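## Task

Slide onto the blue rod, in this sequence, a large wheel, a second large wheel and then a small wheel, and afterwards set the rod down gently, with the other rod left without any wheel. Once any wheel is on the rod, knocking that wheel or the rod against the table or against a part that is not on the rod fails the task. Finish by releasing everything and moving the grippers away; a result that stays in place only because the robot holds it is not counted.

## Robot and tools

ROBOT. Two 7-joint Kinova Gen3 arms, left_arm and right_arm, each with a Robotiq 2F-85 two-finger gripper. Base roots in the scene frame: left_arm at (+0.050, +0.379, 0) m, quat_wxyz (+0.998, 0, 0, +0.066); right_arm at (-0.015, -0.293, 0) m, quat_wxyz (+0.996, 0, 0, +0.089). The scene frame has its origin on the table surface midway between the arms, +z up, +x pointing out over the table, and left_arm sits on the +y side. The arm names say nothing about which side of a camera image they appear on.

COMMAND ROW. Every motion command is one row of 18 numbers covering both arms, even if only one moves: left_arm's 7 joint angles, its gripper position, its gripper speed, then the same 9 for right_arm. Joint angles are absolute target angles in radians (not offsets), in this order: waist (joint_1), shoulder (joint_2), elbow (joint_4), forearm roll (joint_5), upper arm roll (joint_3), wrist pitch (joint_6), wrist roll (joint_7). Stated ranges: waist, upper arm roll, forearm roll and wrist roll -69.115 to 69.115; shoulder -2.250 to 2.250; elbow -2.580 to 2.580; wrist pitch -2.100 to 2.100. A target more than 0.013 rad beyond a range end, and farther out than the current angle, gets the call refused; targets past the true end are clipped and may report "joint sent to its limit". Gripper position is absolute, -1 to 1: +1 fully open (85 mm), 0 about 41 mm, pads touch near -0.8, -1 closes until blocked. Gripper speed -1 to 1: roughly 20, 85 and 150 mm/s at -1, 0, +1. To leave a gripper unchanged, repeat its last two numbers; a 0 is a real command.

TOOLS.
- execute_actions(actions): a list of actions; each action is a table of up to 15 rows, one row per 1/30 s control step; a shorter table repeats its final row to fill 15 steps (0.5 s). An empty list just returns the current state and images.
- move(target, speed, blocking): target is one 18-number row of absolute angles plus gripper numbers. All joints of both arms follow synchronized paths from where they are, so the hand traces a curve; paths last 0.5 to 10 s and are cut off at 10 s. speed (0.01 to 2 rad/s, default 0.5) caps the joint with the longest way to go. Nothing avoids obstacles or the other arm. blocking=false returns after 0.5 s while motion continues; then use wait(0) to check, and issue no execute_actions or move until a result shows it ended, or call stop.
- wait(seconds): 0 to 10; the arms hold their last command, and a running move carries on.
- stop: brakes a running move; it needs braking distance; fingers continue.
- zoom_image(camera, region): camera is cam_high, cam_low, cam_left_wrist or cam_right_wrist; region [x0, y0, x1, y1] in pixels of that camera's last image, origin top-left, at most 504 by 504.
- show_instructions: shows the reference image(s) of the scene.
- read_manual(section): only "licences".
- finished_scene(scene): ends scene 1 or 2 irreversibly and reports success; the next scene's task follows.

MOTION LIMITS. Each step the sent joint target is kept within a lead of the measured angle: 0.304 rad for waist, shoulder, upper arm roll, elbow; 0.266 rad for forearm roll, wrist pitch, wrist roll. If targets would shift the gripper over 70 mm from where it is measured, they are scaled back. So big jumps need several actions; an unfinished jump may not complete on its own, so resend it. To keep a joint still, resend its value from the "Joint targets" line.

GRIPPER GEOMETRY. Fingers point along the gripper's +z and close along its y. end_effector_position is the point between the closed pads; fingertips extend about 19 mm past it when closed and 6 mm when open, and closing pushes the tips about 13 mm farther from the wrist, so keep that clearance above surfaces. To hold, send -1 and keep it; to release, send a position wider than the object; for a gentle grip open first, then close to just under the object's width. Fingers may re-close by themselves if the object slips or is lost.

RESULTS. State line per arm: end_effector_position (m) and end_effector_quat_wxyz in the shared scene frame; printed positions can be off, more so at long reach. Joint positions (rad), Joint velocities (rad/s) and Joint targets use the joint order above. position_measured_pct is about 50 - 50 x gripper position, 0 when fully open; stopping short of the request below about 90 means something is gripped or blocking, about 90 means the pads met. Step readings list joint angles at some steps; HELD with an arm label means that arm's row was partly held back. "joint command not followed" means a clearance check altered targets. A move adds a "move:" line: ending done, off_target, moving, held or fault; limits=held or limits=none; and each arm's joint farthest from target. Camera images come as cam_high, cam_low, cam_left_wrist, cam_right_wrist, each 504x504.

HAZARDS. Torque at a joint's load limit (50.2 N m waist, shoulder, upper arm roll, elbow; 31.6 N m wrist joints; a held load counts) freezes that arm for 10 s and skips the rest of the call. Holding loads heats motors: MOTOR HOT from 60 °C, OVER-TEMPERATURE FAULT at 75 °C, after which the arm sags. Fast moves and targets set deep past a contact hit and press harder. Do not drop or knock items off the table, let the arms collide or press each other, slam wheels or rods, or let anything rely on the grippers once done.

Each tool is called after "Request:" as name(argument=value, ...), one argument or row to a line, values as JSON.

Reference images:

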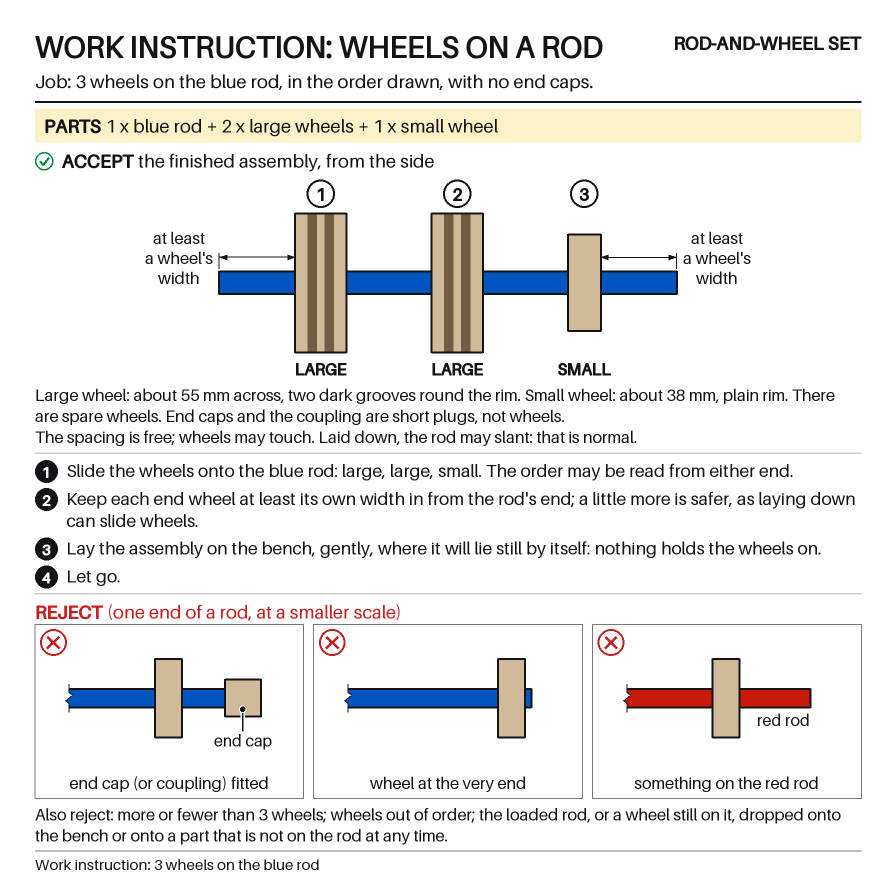

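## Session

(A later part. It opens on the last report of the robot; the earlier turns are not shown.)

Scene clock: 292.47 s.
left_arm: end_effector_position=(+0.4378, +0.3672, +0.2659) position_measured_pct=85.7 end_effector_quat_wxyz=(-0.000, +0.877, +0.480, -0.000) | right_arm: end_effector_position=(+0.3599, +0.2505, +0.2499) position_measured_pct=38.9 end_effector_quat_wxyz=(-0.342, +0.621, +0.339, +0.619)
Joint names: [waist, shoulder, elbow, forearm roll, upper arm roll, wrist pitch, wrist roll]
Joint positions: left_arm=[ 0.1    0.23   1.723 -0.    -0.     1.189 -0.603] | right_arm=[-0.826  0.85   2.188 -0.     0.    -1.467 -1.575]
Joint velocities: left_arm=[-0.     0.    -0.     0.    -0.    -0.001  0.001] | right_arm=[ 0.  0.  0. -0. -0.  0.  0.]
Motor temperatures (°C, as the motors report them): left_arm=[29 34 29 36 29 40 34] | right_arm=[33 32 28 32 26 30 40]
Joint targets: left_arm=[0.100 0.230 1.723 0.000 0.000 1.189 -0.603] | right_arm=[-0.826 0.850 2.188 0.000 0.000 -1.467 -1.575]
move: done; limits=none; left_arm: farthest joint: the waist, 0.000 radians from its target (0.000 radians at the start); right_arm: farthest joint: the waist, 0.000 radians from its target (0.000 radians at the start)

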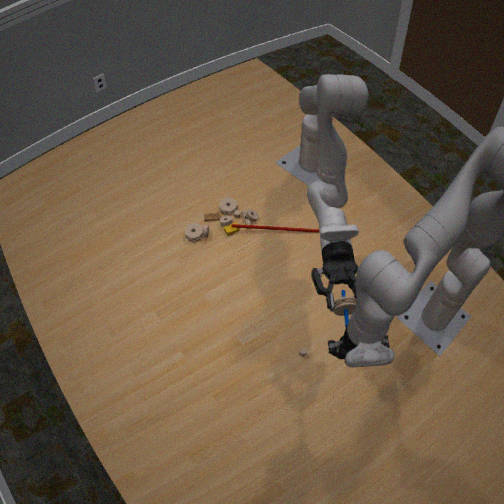

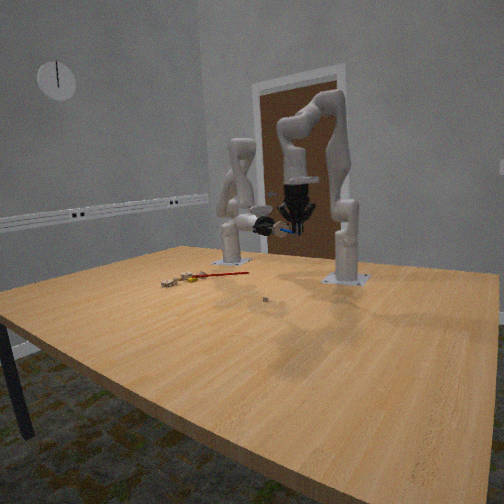

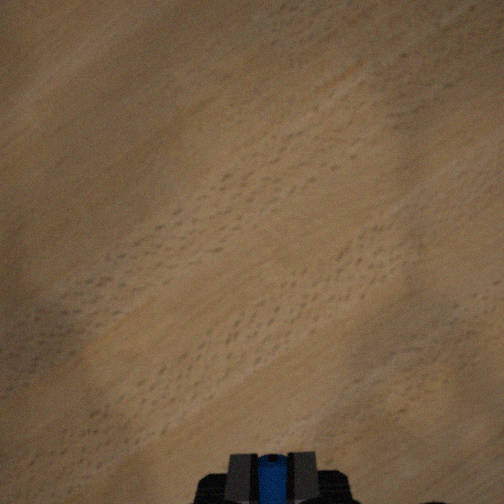

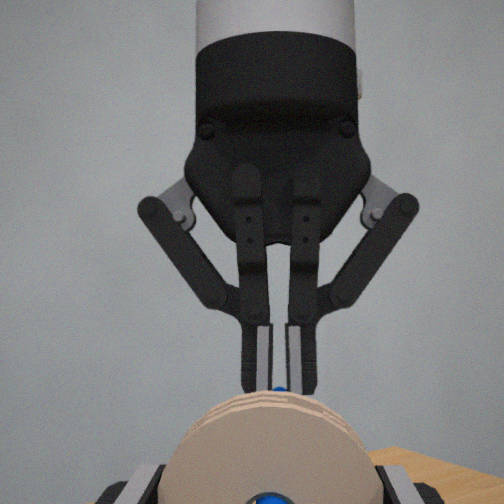

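Request:
execute_actions(
  actions=[
    [[0.0997,0.23,1.7229,0,0,1.1887,-0.6032,-1,0, -0.8263,0.8496,2.1878,0,0,-1.4666,-1.5753,0.6,-0.3]],
    [[0.0997,0.23,1.7229,0,0,1.1887,-0.6032,-1,0, -0.8263,0.8496,2.1878,0,0,-1.4666,-1.5753,0.6,-0.3]],
  ],
)

Request:
move(
  target=[0.0997,0.23,1.7229,0,0,1.1887,-0.6032,-1,0, -0.8263,0.8563,2.4423,0,0,-1.7278,-1.5753,0.6,-0.3],
  speed=0.3,
)

Scene clock: 302.03 s.
left_arm: end_effector_position=(+0.4379, +0.3671, +0.2659) position_measured_pct=85.7 end_effector_quat_wxyz=(-0.000, +0.877, +0.480, -0.000) | right_arm: end_effector_position=(+0.3598, +0.2507, +0.2500) position_measured_pct=19.8 end_effector_quat_wxyz=(-0.342, +0.620, +0.339, +0.619)
Joint names: [waist, shoulder, elbow, forearm roll, upper arm roll, wrist pitch, wrist roll]
Joint positions: left_arm=[ 0.1    0.23   1.723 -0.    -0.     1.189 -0.603] | right_arm=[-0.826  0.85   2.188 -0.     0.    -1.467 -1.575]
Joint velocities: left_arm=[-0.    -0.001  0.    -0.     0.    -0.001 -0.   ] | right_arm=[ 0.     0.     0.001  0.     0.     0.    -0.   ]
Motor temperatures (°C, as the motors report them): left_arm=[29 34 29 36 29 40 34] | right_arm=[33 32 28 32 26 30 40]
Joint targets: left_arm=[0.100 0.230 1.723 0.000 0.000 1.189 -0.603] | right_arm=[-0.826 0.850 2.188 0.000 0.000 -1.467 -1.575]
Step readings (joint positions; steps 1 to 15: 1st action; 16 to 30: 2nd action):
0: left_arm=[0.100 0.230 1.723 -0.000 -0.000 1.189 -0.603] | right_arm=[-0.826 0.850 2.188 -0.000 0.000 -1.467 -1.575]
1: left_arm=[0.100 0.230 1.723 -0.000 -0.000 1.189 -0.603] | right_arm=[-0.826 0.850 2.188 -0.000 0.000 -1.467 -1.575]
2: left_arm=[0.100 0.230 1.723 -0.000 -0.000 1.189 -0.603] | right_arm=[-0.826 0.850 2.188 -0.000 0.000 -1.467 -1.575]
4: left_arm=[0.100 0.230 1.723 -0.000 0.000 1.189 -0.603] | right_arm=[-0.826 0.850 2.188 -0.000 0.000 -1.467 -1.575]
8: left_arm=[0.100 0.230 1.723 -0.000 -0.000 1.189 -0.603] | right_arm=[-0.826 0.850 2.188 0.000 -0.000 -1.467 -1.575]
15: left_arm=[0.100 0.230 1.723 -0.000 -0.000 1.189 -0.603] | right_arm=[-0.826 0.850 2.188 0.000 -0.000 -1.467 -1.575]
16: left_arm=[0.100 0.230 1.723 -0.000 -0.000 1.189 -0.603] | right_arm=[-0.826 0.850 2.188 0.000 -0.000 -1.467 -1.575]
17: left_arm=[0.100 0.230 1.723 -0.000 -0.000 1.189 -0.603] | right_arm=[-0.826 0.850 2.188 0.000 -0.000 -1.467 -1.575]
19: left_arm=[0.100 0.230 1.723 -0.000 -0.000 1.189 -0.603] | right_arm=[-0.826 0.850 2.188 -0.000 0.000 -1.467 -1.575]
23: left_arm=[0.100 0.230 1.723 -0.000 -0.000 1.189 -0.603] | right_arm=[-0.826 0.850 2.188 -0.000 0.000 -1.467 -1.575]
30: Joint positions above

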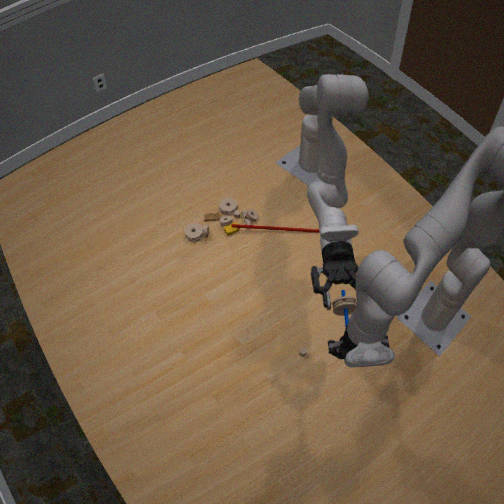

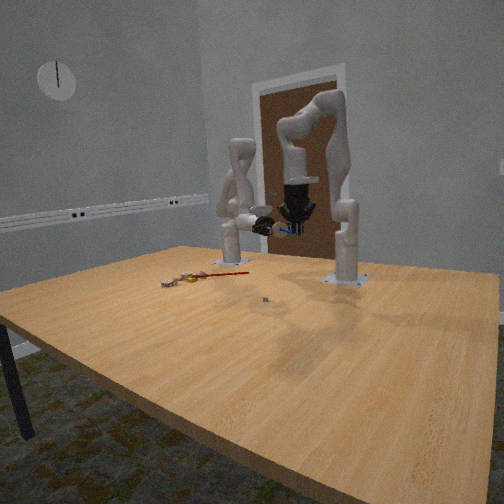

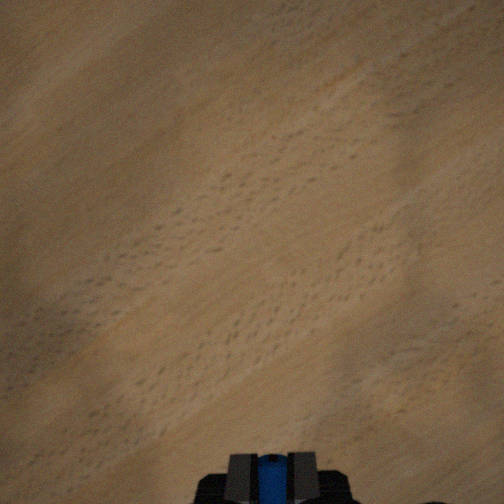

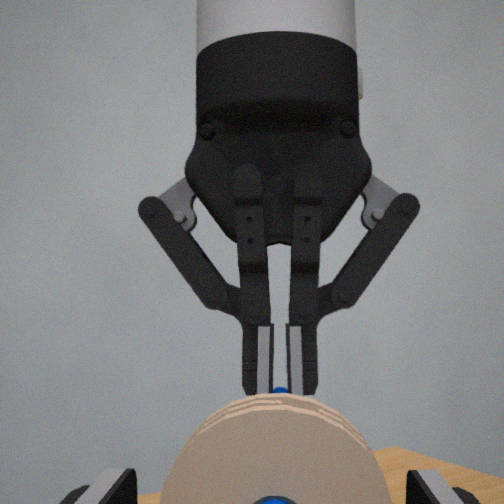

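Scene clock: 303.30 s.
left_arm: end_effector_position=(+0.4379, +0.3671, +0.2659) position_measured_pct=85.7 end_effector_quat_wxyz=(-0.000, +0.877, +0.480, -0.000) | right_arm: end_effector_position=(+0.3169, +0.1831, +0.2500) position_measured_pct=19.8 end_effector_quat_wxyz=(-0.342, +0.620, +0.339, +0.619)
Joint names: [waist, shoulder, elbow, forearm roll, upper arm roll, wrist pitch, wrist roll]
Joint positions: left_arm=[ 0.1    0.23   1.723 -0.    -0.     1.189 -0.603] | right_arm=[-0.826  0.856  2.442  0.    -0.    -1.728 -1.575]
Joint velocities: left_arm=[ 0.001 -0.001 -0.    -0.     0.     0.001 -0.001] | right_arm=[ 0.001  0.     0.    -0.     0.    -0.     0.   ]
Motor temperatures (°C, as the motors report them): left_arm=[29 34 29 36 29 40 34] | right_arm=[33 32 28 32 26 30 40]
Joint targets: left_arm=[0.100 0.230 1.723 0.000 0.000 1.189 -0.603] | right_arm=[-0.826 0.856 2.442 0.000 0.000 -1.728 -1.575]
move: done; limits=none; left_arm: farthest joint: the waist, 0.000 radians from its target (0.000 radians at the start); right_arm: farthest joint: the waist, 0.000 radians from its target (0.000 radians at the start)

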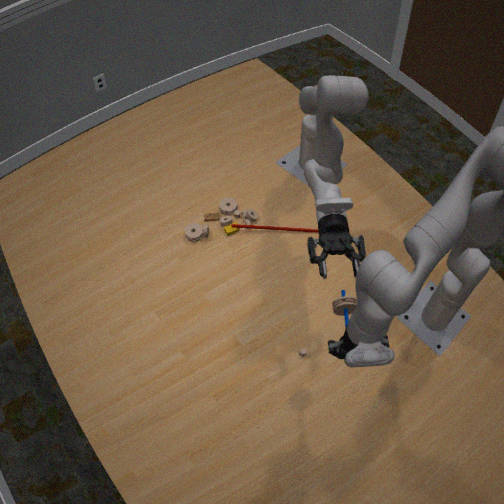

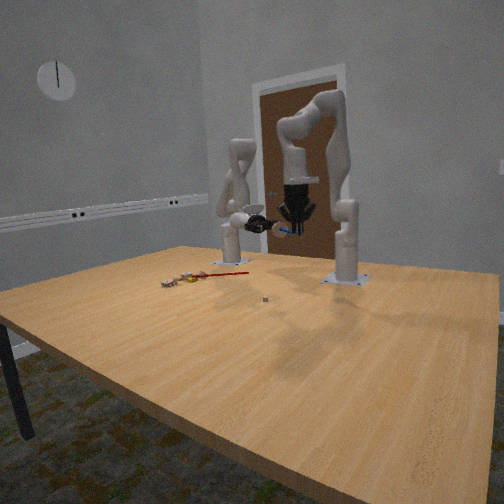

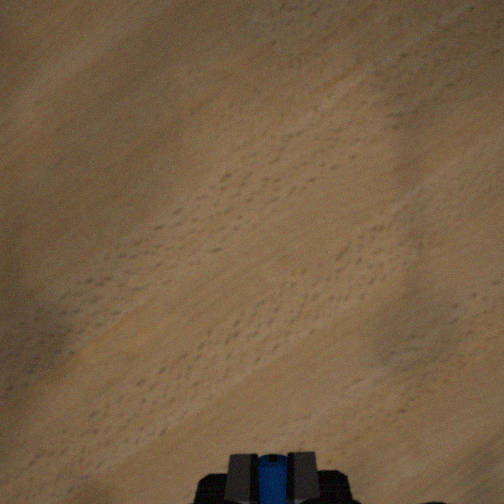

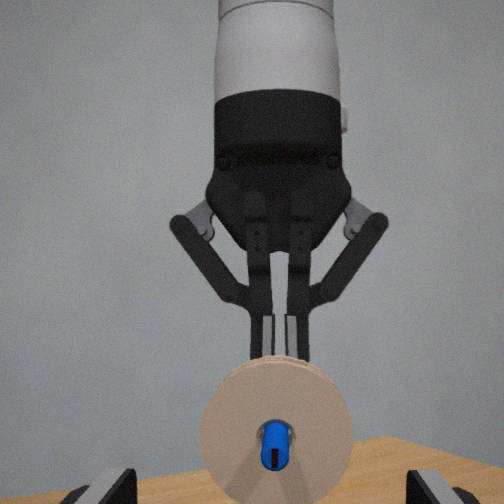

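Wheel 1 is on. Now to wheel A.

Request:
move(
  target=[0.0997,0.23,1.7229,0,0,1.1887,-0.6032,-1,0, 0.0911,0.3582,2.1192,0,0,0.6642,-0.82,0.6,0],
  speed=1.1,
)

Scene clock: 307.23 s.
left_arm: end_effector_position=(+0.4379, +0.3671, +0.2659) position_measured_pct=85.7 end_effector_quat_wxyz=(-0.000, +0.877, +0.480, -0.000) | right_arm: end_effector_position=(+0.3271, -0.2880, +0.1200) position_measured_pct=19.8 end_effector_quat_wxyz=(-0.000, +0.913, +0.407, -0.000)
Joint names: [waist, shoulder, elbow, forearm roll, upper arm roll, wrist pitch, wrist roll]
Joint positions: left_arm=[ 0.1    0.23   1.723 -0.    -0.     1.189 -0.603] | right_arm=[ 0.091  0.358  2.119  0.     0.     0.664 -0.82 ]
Joint velocities: left_arm=[ 0.     0.     0.     0.     0.    -0.002  0.001] | right_arm=[ 0.003 -0.001 -0.003  0.    -0.     0.     0.   ]
Motor temperatures (°C, as the motors report them): left_arm=[29 34 29 36 29 40 34] | right_arm=[33 32 28 32 26 30 40]
Joint targets: left_arm=[0.100 0.230 1.723 0.000 0.000 1.189 -0.603] | right_arm=[0.091 0.358 2.119 0.000 0.000 0.664 -0.820]
move: done; limits=none; left_arm: farthest joint: the waist, 0.000 radians from its target (0.000 radians at the start); right_arm: farthest joint: the waist, 0.000 radians from its target (0.917 radians at the start)

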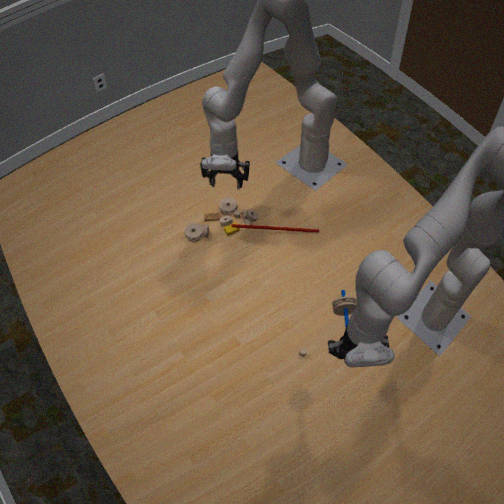

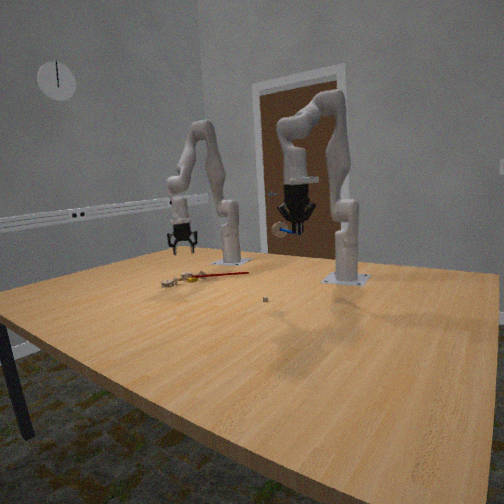

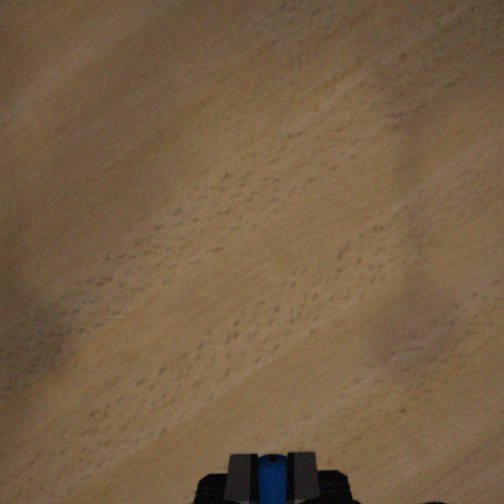

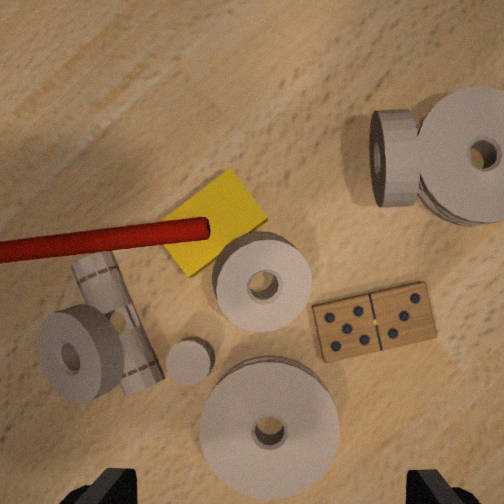

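Request:
move(
  target=[0.0997,0.23,1.7229,0,0,1.1887,-0.6032,-1,0, 0.0911,0.6112,2.2072,0,0,0.3232,-0.82,0.6,0],
  speed=0.3,
)

Request:
execute_actions(
  actions=[
    [[0.0997,0.23,1.7229,0,0,1.1887,-0.6032,-1,0, 0.0911,0.6112,2.2072,0,0,0.3232,-0.82,-1,0]],
    [[0.0997,0.23,1.7229,0,0,1.1887,-0.6032,-1,0, 0.0911,0.6112,2.2072,0,0,0.3232,-0.82,-1,0]],
  ],
)

Scene clock: 315.40 s.
left_arm: end_effector_position=(+0.4379, +0.3671, +0.2659) position_measured_pct=85.7 end_effector_quat_wxyz=(-0.000, +0.877, +0.480, -0.000) | right_arm: end_effector_position=(+0.3272, -0.2880, +0.0201) position_measured_pct=19.8 end_effector_quat_wxyz=(+0.000, +0.913, +0.407, +0.000)
Joint names: [waist, shoulder, elbow, forearm roll, upper arm roll, wrist pitch, wrist roll]
Joint positions: left_arm=[ 0.1    0.23   1.723 -0.    -0.     1.189 -0.603] | right_arm=[ 0.091  0.611  2.207 -0.    -0.     0.323 -0.82 ]
Joint velocities: left_arm=[ 0.    -0.    -0.    -0.001  0.    -0.     0.   ] | right_arm=[ 0.     0.003 -0.001 -0.    -0.    -0.    -0.   ]
Motor temperatures (°C, as the motors report them): left_arm=[29 34 29 36 29 40 34] | right_arm=[33 32 28 32 26 30 40]
Joint targets: left_arm=[0.100 0.230 1.723 0.000 0.000 1.189 -0.603] | right_arm=[0.091 0.611 2.207 0.000 0.000 0.323 -0.820]
move: done; limits=none; left_arm: farthest joint: the waist, 0.000 radians from its target (0.000 radians at the start); right_arm: farthest joint: the waist, 0.000 radians from its target (0.000 radians at the start)

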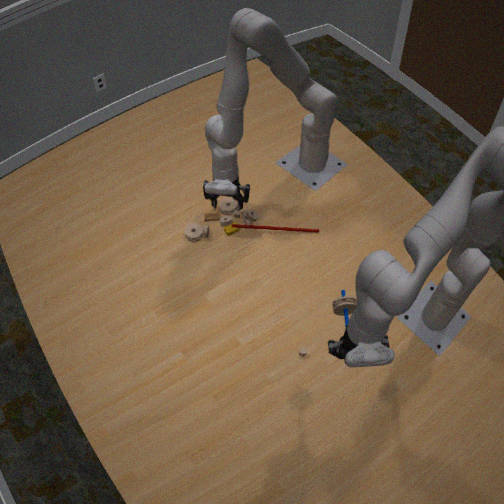

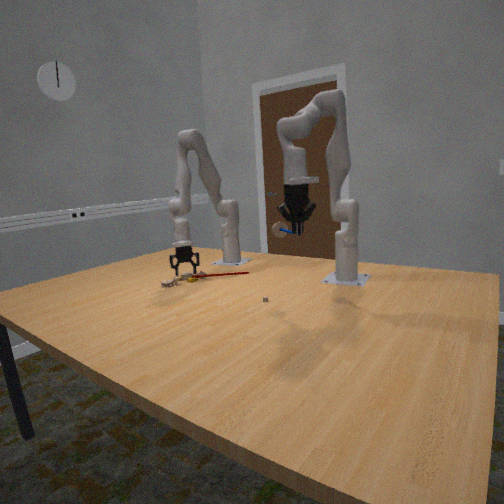

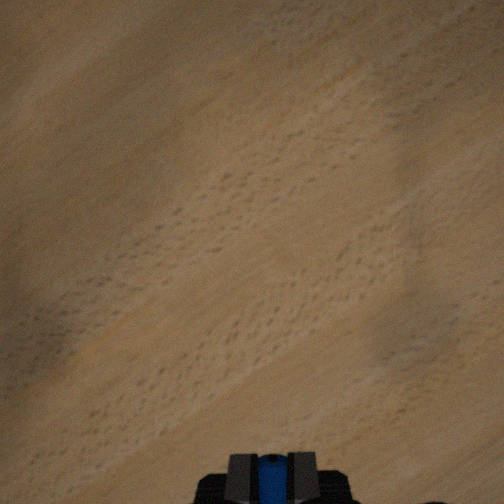

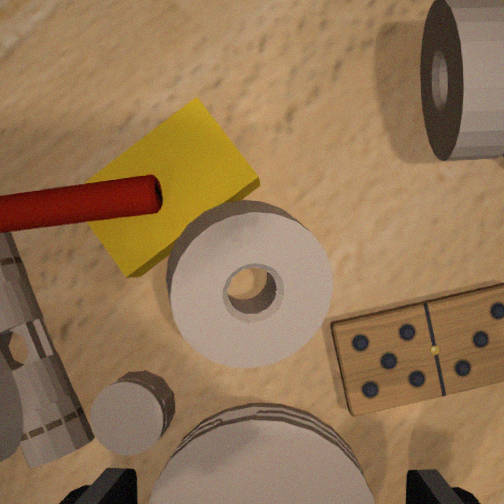

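Scene clock: 316.40 s.
left_arm: end_effector_position=(+0.4379, +0.3671, +0.2659) position_measured_pct=85.7 end_effector_quat_wxyz=(-0.000, +0.877, +0.480, -0.000) | right_arm: end_effector_position=(+0.3272, -0.2880, +0.0211) position_measured_pct=39.3 end_effector_quat_wxyz=(+0.000, +0.913, +0.407, +0.001)
Joint names: [waist, shoulder, elbow, forearm roll, upper arm roll, wrist pitch, wrist roll]
Joint positions: left_arm=[ 0.1    0.23   1.723 -0.    -0.     1.189 -0.603] | right_arm=[ 0.091  0.608  2.208 -0.    -0.     0.325 -0.82 ]
Joint velocities: left_arm=[-0.     0.     0.    -0.001 -0.    -0.001  0.   ] | right_arm=[-0.  0. -0.  0.  0. -0.  0.]
Motor temperatures (°C, as the motors report them): left_arm=[29 34 29 36 29 40 34] | right_arm=[33 32 28 32 26 30 40]
Joint targets: left_arm=[0.100 0.230 1.723 0.000 0.000 1.189 -0.603] | right_arm=[0.091 0.611 2.207 0.000 0.000 0.323 -0.820]
Step readings (joint positions; steps 1 to 15: 1st action; 16 to 30: 2nd action):
0: left_arm=[0.100 0.230 1.723 -0.000 -0.000 1.189 -0.603] | right_arm=[0.091 0.611 2.207 -0.000 -0.000 0.323 -0.820]
1: left_arm=[0.100 0.230 1.723 -0.000 -0.000 1.189 -0.603] | right_arm=[0.091 0.611 2.207 0.000 -0.000 0.323 -0.820]
2: left_arm=[0.100 0.230 1.723 -0.000 -0.000 1.189 -0.603] | right_arm=[0.091 0.611 2.207 0.000 -0.000 0.323 -0.820]
4: left_arm=[0.100 0.230 1.723 -0.000 -0.000 1.189 -0.603] | right_arm=[0.091 0.611 2.207 0.000 0.000 0.323 -0.820]
8: left_arm=[0.100 0.230 1.723 -0.000 -0.000 1.189 -0.603] | right_arm=[0.091 0.610 2.207 0.000 -0.000 0.324 -0.820]
15: left_arm=[0.100 0.230 1.723 -0.000 -0.000 1.189 -0.603] | right_arm=[0.091 0.608 2.208 -0.000 -0.000 0.325 -0.820]
16: left_arm=[0.100 0.230 1.723 -0.000 -0.000 1.189 -0.603] | right_arm=[0.091 0.608 2.208 -0.000 -0.000 0.325 -0.820]
17: left_arm=[0.100 0.230 1.723 -0.000 -0.000 1.189 -0.603] | right_arm=[0.091 0.608 2.208 -0.000 -0.000 0.325 -0.820]
19: left_arm=[0.100 0.230 1.723 -0.000 -0.000 1.189 -0.603] | right_arm=[0.091 0.608 2.208 -0.000 -0.000 0.325 -0.820]
23: left_arm=[0.100 0.230 1.723 -0.000 -0.000 1.189 -0.603] | right_arm=[0.091 0.608 2.208 -0.000 -0.000 0.325 -0.820]
30: Joint positions above

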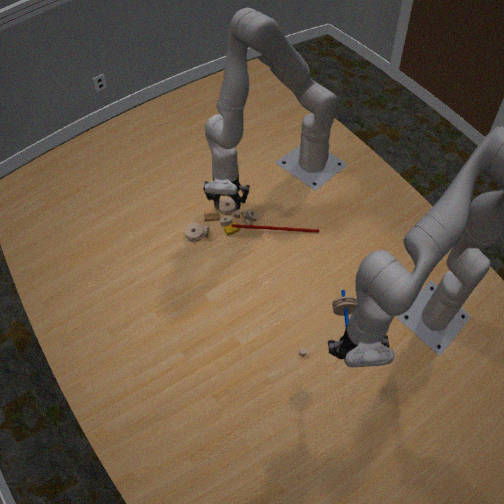

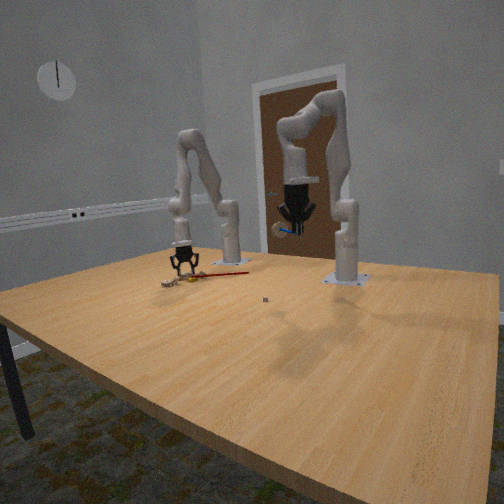

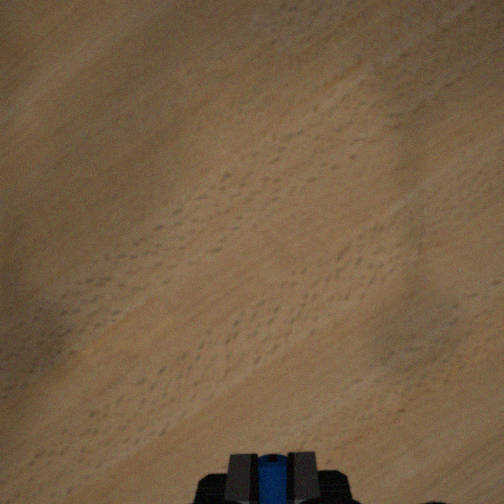

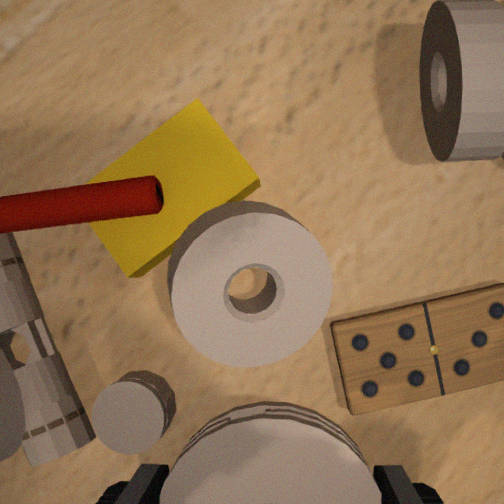

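Request:
move(
  target=[0.0997,0.23,1.7229,0,0,1.1887,-0.6032,-1,0, 0.0911,0.3582,2.1192,0,0,0.6642,-0.82,-1,0],
  speed=0.6,
)

Request:
move(
  target=[0.0997,0.23,1.7229,0,0,1.1887,-0.6032,-1,0, -0.8263,0.8391,2.3801,0,0,-1.6484,-1.5753,-1,0],
  speed=1.1,
)

Request:
zoom_image(
  camera="cam_low",
  region=[255, 210, 305, 245],
)

Request:
zoom_image(
  camera="cam_high",
  region=[310, 250, 380, 320],
)

Scene clock: 342.03 s.
left_arm: end_effector_position=(+0.4379, +0.3671, +0.2659) position_measured_pct=85.7 end_effector_quat_wxyz=(-0.000, +0.877, +0.480, -0.000) | right_arm: end_effector_position=(+0.3271, -0.2881, +0.1199) position_measured_pct=39.3 end_effector_quat_wxyz=(-0.000, +0.913, +0.407, -0.000)
Joint names: [waist, shoulder, elbow, forearm roll, upper arm roll, wrist pitch, wrist roll]
Joint positions: left_arm=[ 0.1    0.23   1.723 -0.    -0.     1.189 -0.603] | right_arm=[ 0.091  0.359  2.119 -0.     0.     0.664 -0.82 ]
Joint velocities: left_arm=[-0.     0.001  0.     0.001  0.    -0.001 -0.   ] | right_arm=[ 0.    -0.003  0.002 -0.001 -0.     0.    -0.   ]
Motor temperatures (°C, as the motors report them): left_arm=[29 34 29 36 29 40 34] | right_arm=[33 32 28 32 26 30 40]
Joint targets: left_arm=[0.100 0.230 1.723 0.000 0.000 1.189 -0.603] | right_arm=[0.091 0.358 2.119 0.000 0.000 0.664 -0.820]
move: done; limits=none; left_arm: farthest joint: the waist, 0.000 radians from its target (0.000 radians at the start); right_arm: farthest joint: the waist, 0.000 radians from its target (0.000 radians at the start)

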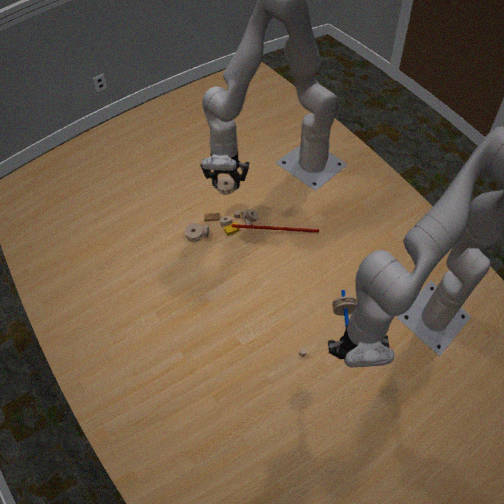

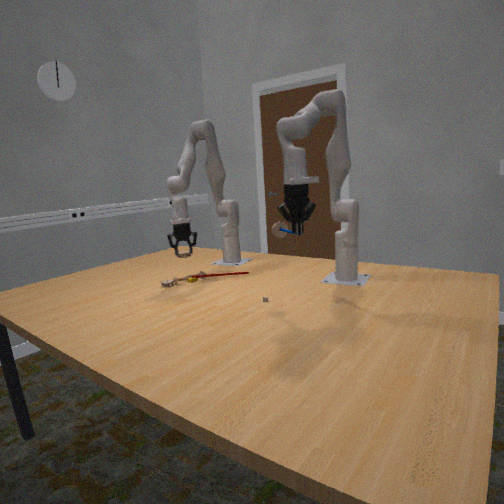

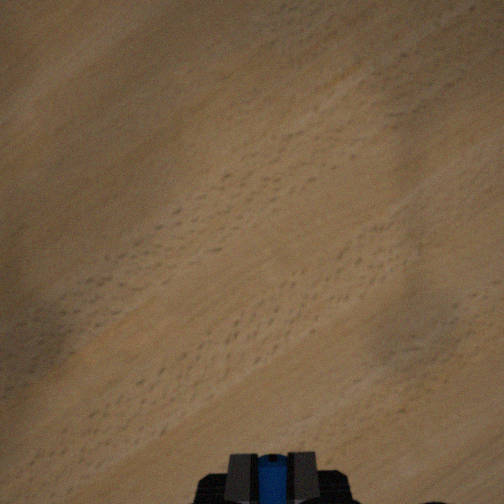

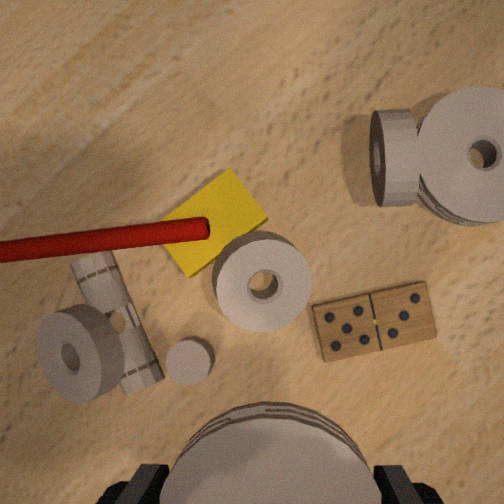

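Scene clock: 344.80 s.
left_arm: end_effector_position=(+0.4379, +0.3671, +0.2659) position_measured_pct=85.7 end_effector_quat_wxyz=(-0.000, +0.877, +0.480, -0.000) | right_arm: end_effector_position=(+0.3277, +0.1999, +0.2526) position_measured_pct=39.3 end_effector_quat_wxyz=(-0.342, +0.620, +0.339, +0.619)
Joint names: [waist, shoulder, elbow, forearm roll, upper arm roll, wrist pitch, wrist roll]
Joint positions: left_arm=[ 0.1    0.23   1.723 -0.    -0.     1.189 -0.603] | right_arm=[-0.826  0.839  2.38   0.    -0.    -1.648 -1.575]
Joint velocities: left_arm=[ 0.001  0.    -0.    -0.    -0.001 -0.001 -0.001] | right_arm=[-0.002  0.002  0.001  0.     0.    -0.    -0.   ]
Motor temperatures (°C, as the motors report them): left_arm=[29 34 29 36 29 40 34] | right_arm=[33 32 28 32 26 30 40]
Joint targets: left_arm=[0.100 0.230 1.723 0.000 0.000 1.189 -0.603] | right_arm=[-0.826 0.839 2.380 0.000 0.000 -1.648 -1.575]
move: done; limits=none; left_arm: farthest joint: the waist, 0.000 radians from its target (0.000 radians at the start); right_arm: farthest joint: the waist, 0.000 radians from its target (0.917 radians at the start)

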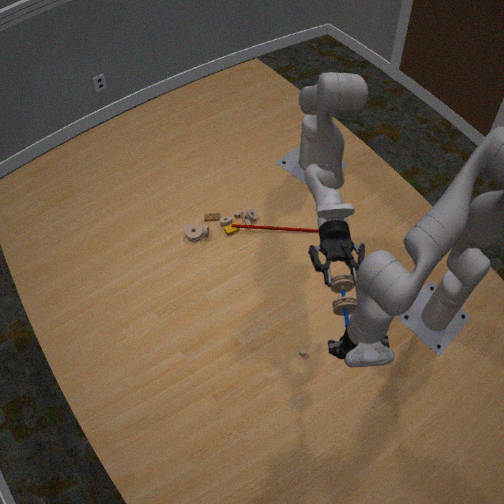

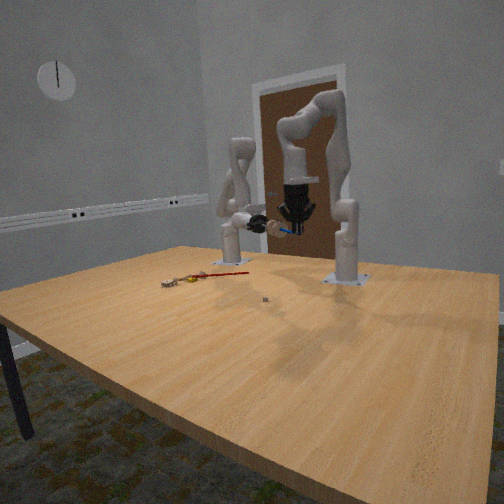

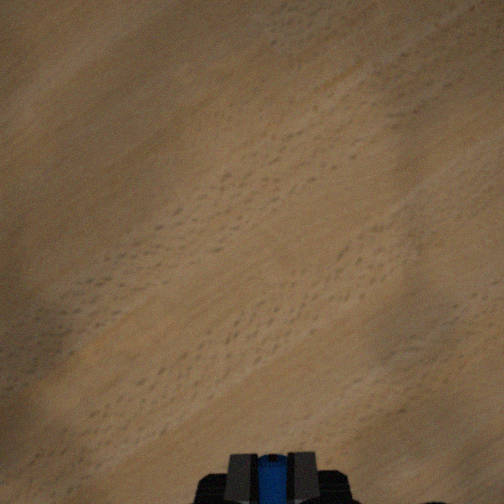

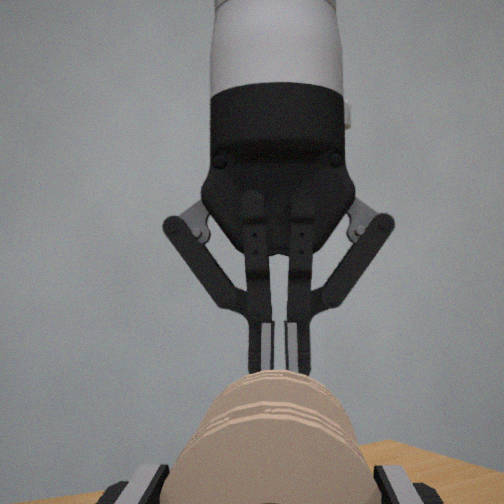

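Region (255, 210, 305, 245) of cam_low's 504x504 image, scaled by 10.080, with more detail than that image has; it fills the top 353 rows of this view, and the rest is white.

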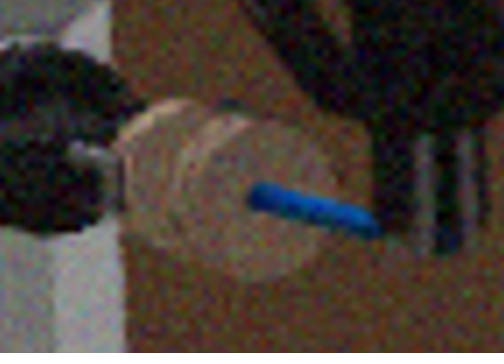

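Region (310, 250, 380, 320) of cam_high's 504x504 image, scaled by 7.200, with more detail than that image has.

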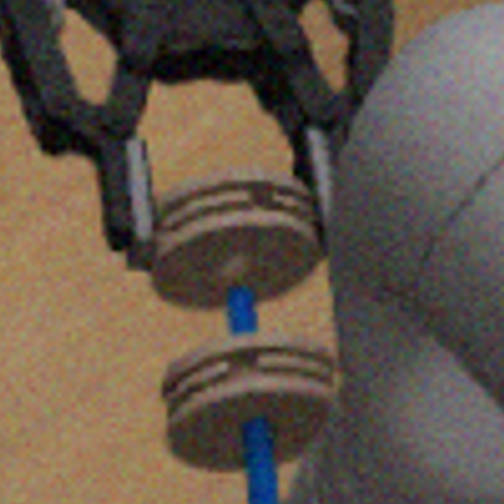

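Request:
move(
  target=[0.0997,0.23,1.7229,0,0,1.1887,-0.6032,-1,0, -0.8263,0.8361,2.3166,0,0,-1.5819,-1.5753,-1,0],
  speed=0.05,
)

Request:
zoom_image(
  camera="cam_high",
  region=[310, 250, 380, 320],
)

Scene clock: 353.53 s.
left_arm: end_effector_position=(+0.4378, +0.3672, +0.2659) position_measured_pct=85.7 end_effector_quat_wxyz=(-0.000, +0.877, +0.480, -0.000) | right_arm: end_effector_position=(+0.3384, +0.2169, +0.2525) position_measured_pct=39.3 end_effector_quat_wxyz=(-0.342, +0.620, +0.339, +0.619)
Joint names: [waist, shoulder, elbow, forearm roll, upper arm roll, wrist pitch, wrist roll]
Joint positions: left_arm=[ 0.1    0.23   1.723 -0.    -0.     1.189 -0.603] | right_arm=[-0.826  0.836  2.317 -0.     0.    -1.582 -1.575]
Joint velocities: left_arm=[-0.    -0.001  0.     0.001 -0.    -0.001 -0.   ] | right_arm=[ 0.    -0.    -0.002 -0.    -0.     0.001 -0.   ]
Motor temperatures (°C, as the motors report them): left_arm=[29 34 29 36 29 40 34] | right_arm=[33 32 28 32 26 30 40]
Joint targets: left_arm=[0.100 0.230 1.723 0.000 0.000 1.189 -0.603] | right_arm=[-0.826 0.836 2.317 0.000 0.000 -1.582 -1.575]
move: done; limits=none; left_arm: farthest joint: the waist, 0.000 radians from its target (0.000 radians at the start); right_arm: farthest joint: the waist, 0.000 radians from its target (0.000 radians at the start)

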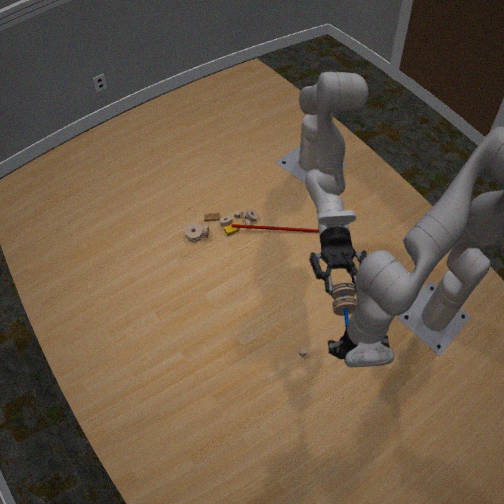

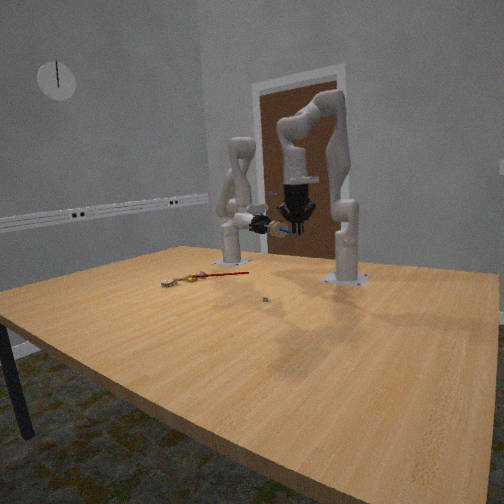

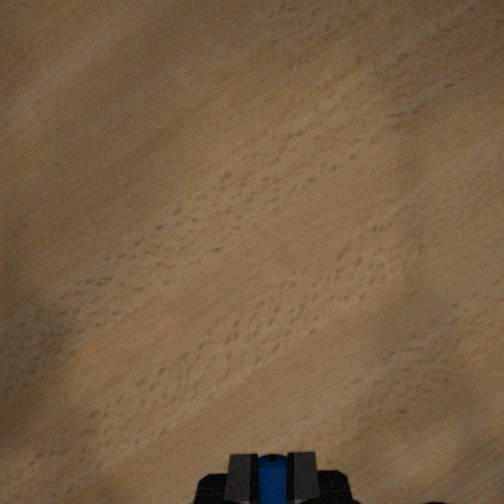

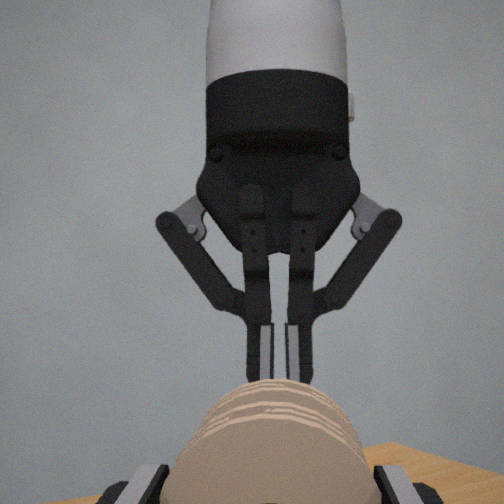

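Region (310, 250, 380, 320) of cam_high's 504x504 image, scaled by 7.200, with more detail than that image has.

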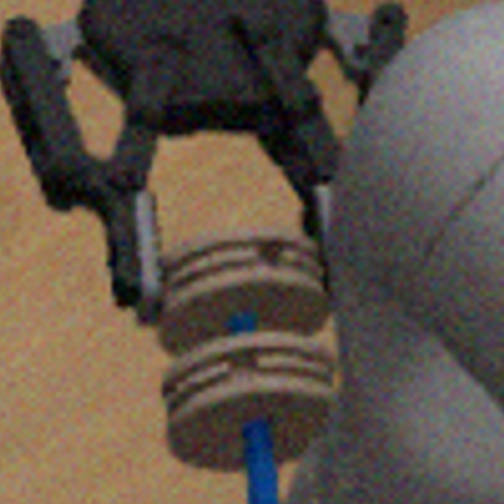

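Request:
move(
  target=[0.0997,0.23,1.7229,0,0,1.1887,-0.6032,-1,0, -0.8263,0.8383,2.2369,0,0,-1.5044,-1.5753,-1,0],
  speed=0.06,
)

Request:
zoom_image(
  camera="cam_high",
  region=[310, 250, 380, 320],
)

Scene clock: 356.83 s.
left_arm: end_effector_position=(+0.4378, +0.3673, +0.2658) position_measured_pct=85.7 end_effector_quat_wxyz=(-0.000, +0.877, +0.480, -0.000) | right_arm: end_effector_position=(+0.3519, +0.2379, +0.2524) position_measured_pct=39.3 end_effector_quat_wxyz=(-0.342, +0.621, +0.339, +0.619)
Joint names: [waist, shoulder, elbow, forearm roll, upper arm roll, wrist pitch, wrist roll]
Joint positions: left_arm=[ 0.1    0.23   1.723 -0.    -0.     1.189 -0.603] | right_arm=[-0.826  0.838  2.237 -0.     0.    -1.504 -1.575]
Joint velocities: left_arm=[ 0.     0.001  0.    -0.001  0.    -0.002 -0.   ] | right_arm=[ 0.     0.    -0.001  0.     0.     0.     0.   ]
Motor temperatures (°C, as the motors report them): left_arm=[29 34 29 36 29 40 34] | right_arm=[33 32 28 32 26 30 40]
Joint targets: left_arm=[0.100 0.230 1.723 0.000 0.000 1.189 -0.603] | right_arm=[-0.826 0.838 2.237 0.000 0.000 -1.504 -1.575]
move: done; limits=none; left_arm: farthest joint: the waist, 0.000 radians from its target (0.000 radians at the start); right_arm: farthest joint: the waist, 0.000 radians from its target (0.000 radians at the start)

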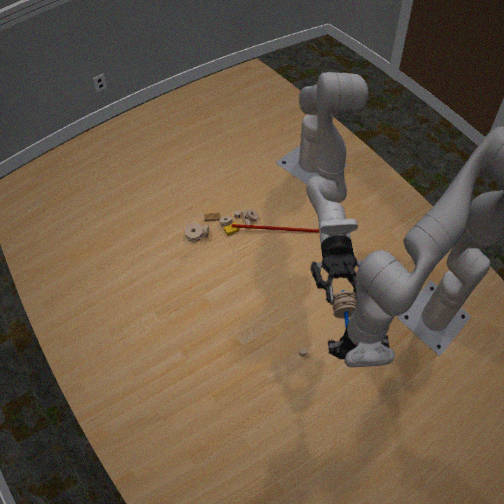

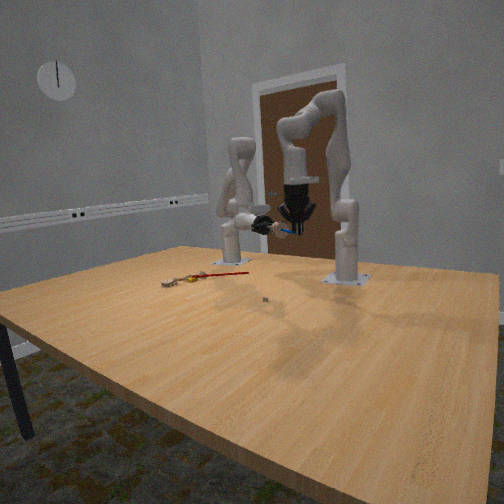

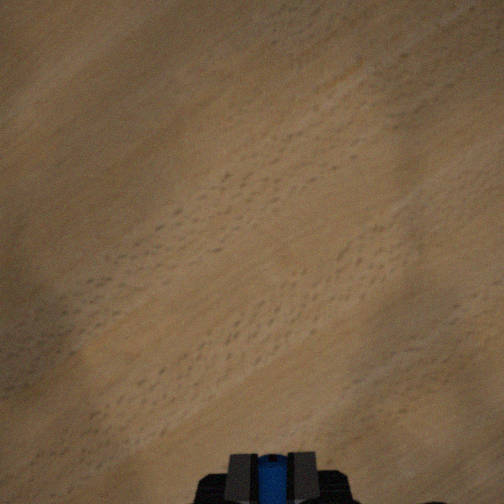

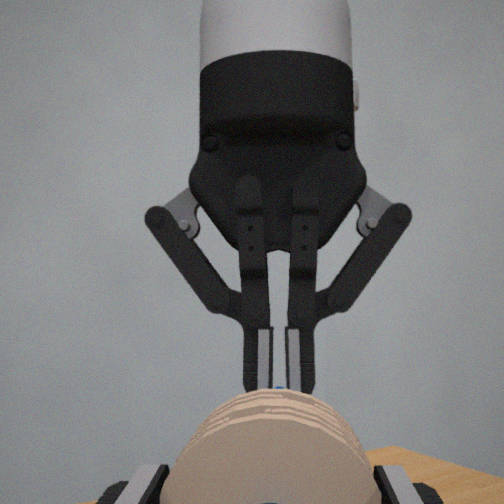

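Region (310, 250, 380, 320) of cam_high's 504x504 image, scaled by 7.200, with more detail than that image has.

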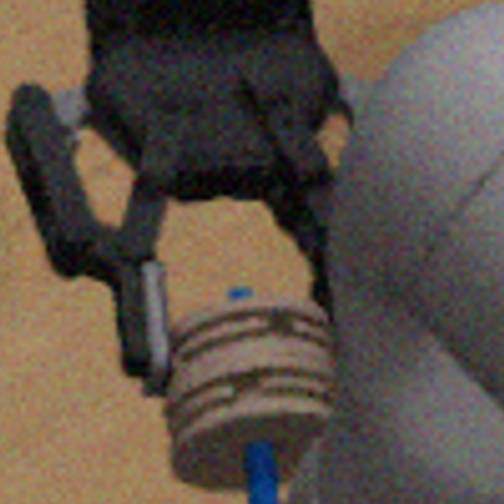

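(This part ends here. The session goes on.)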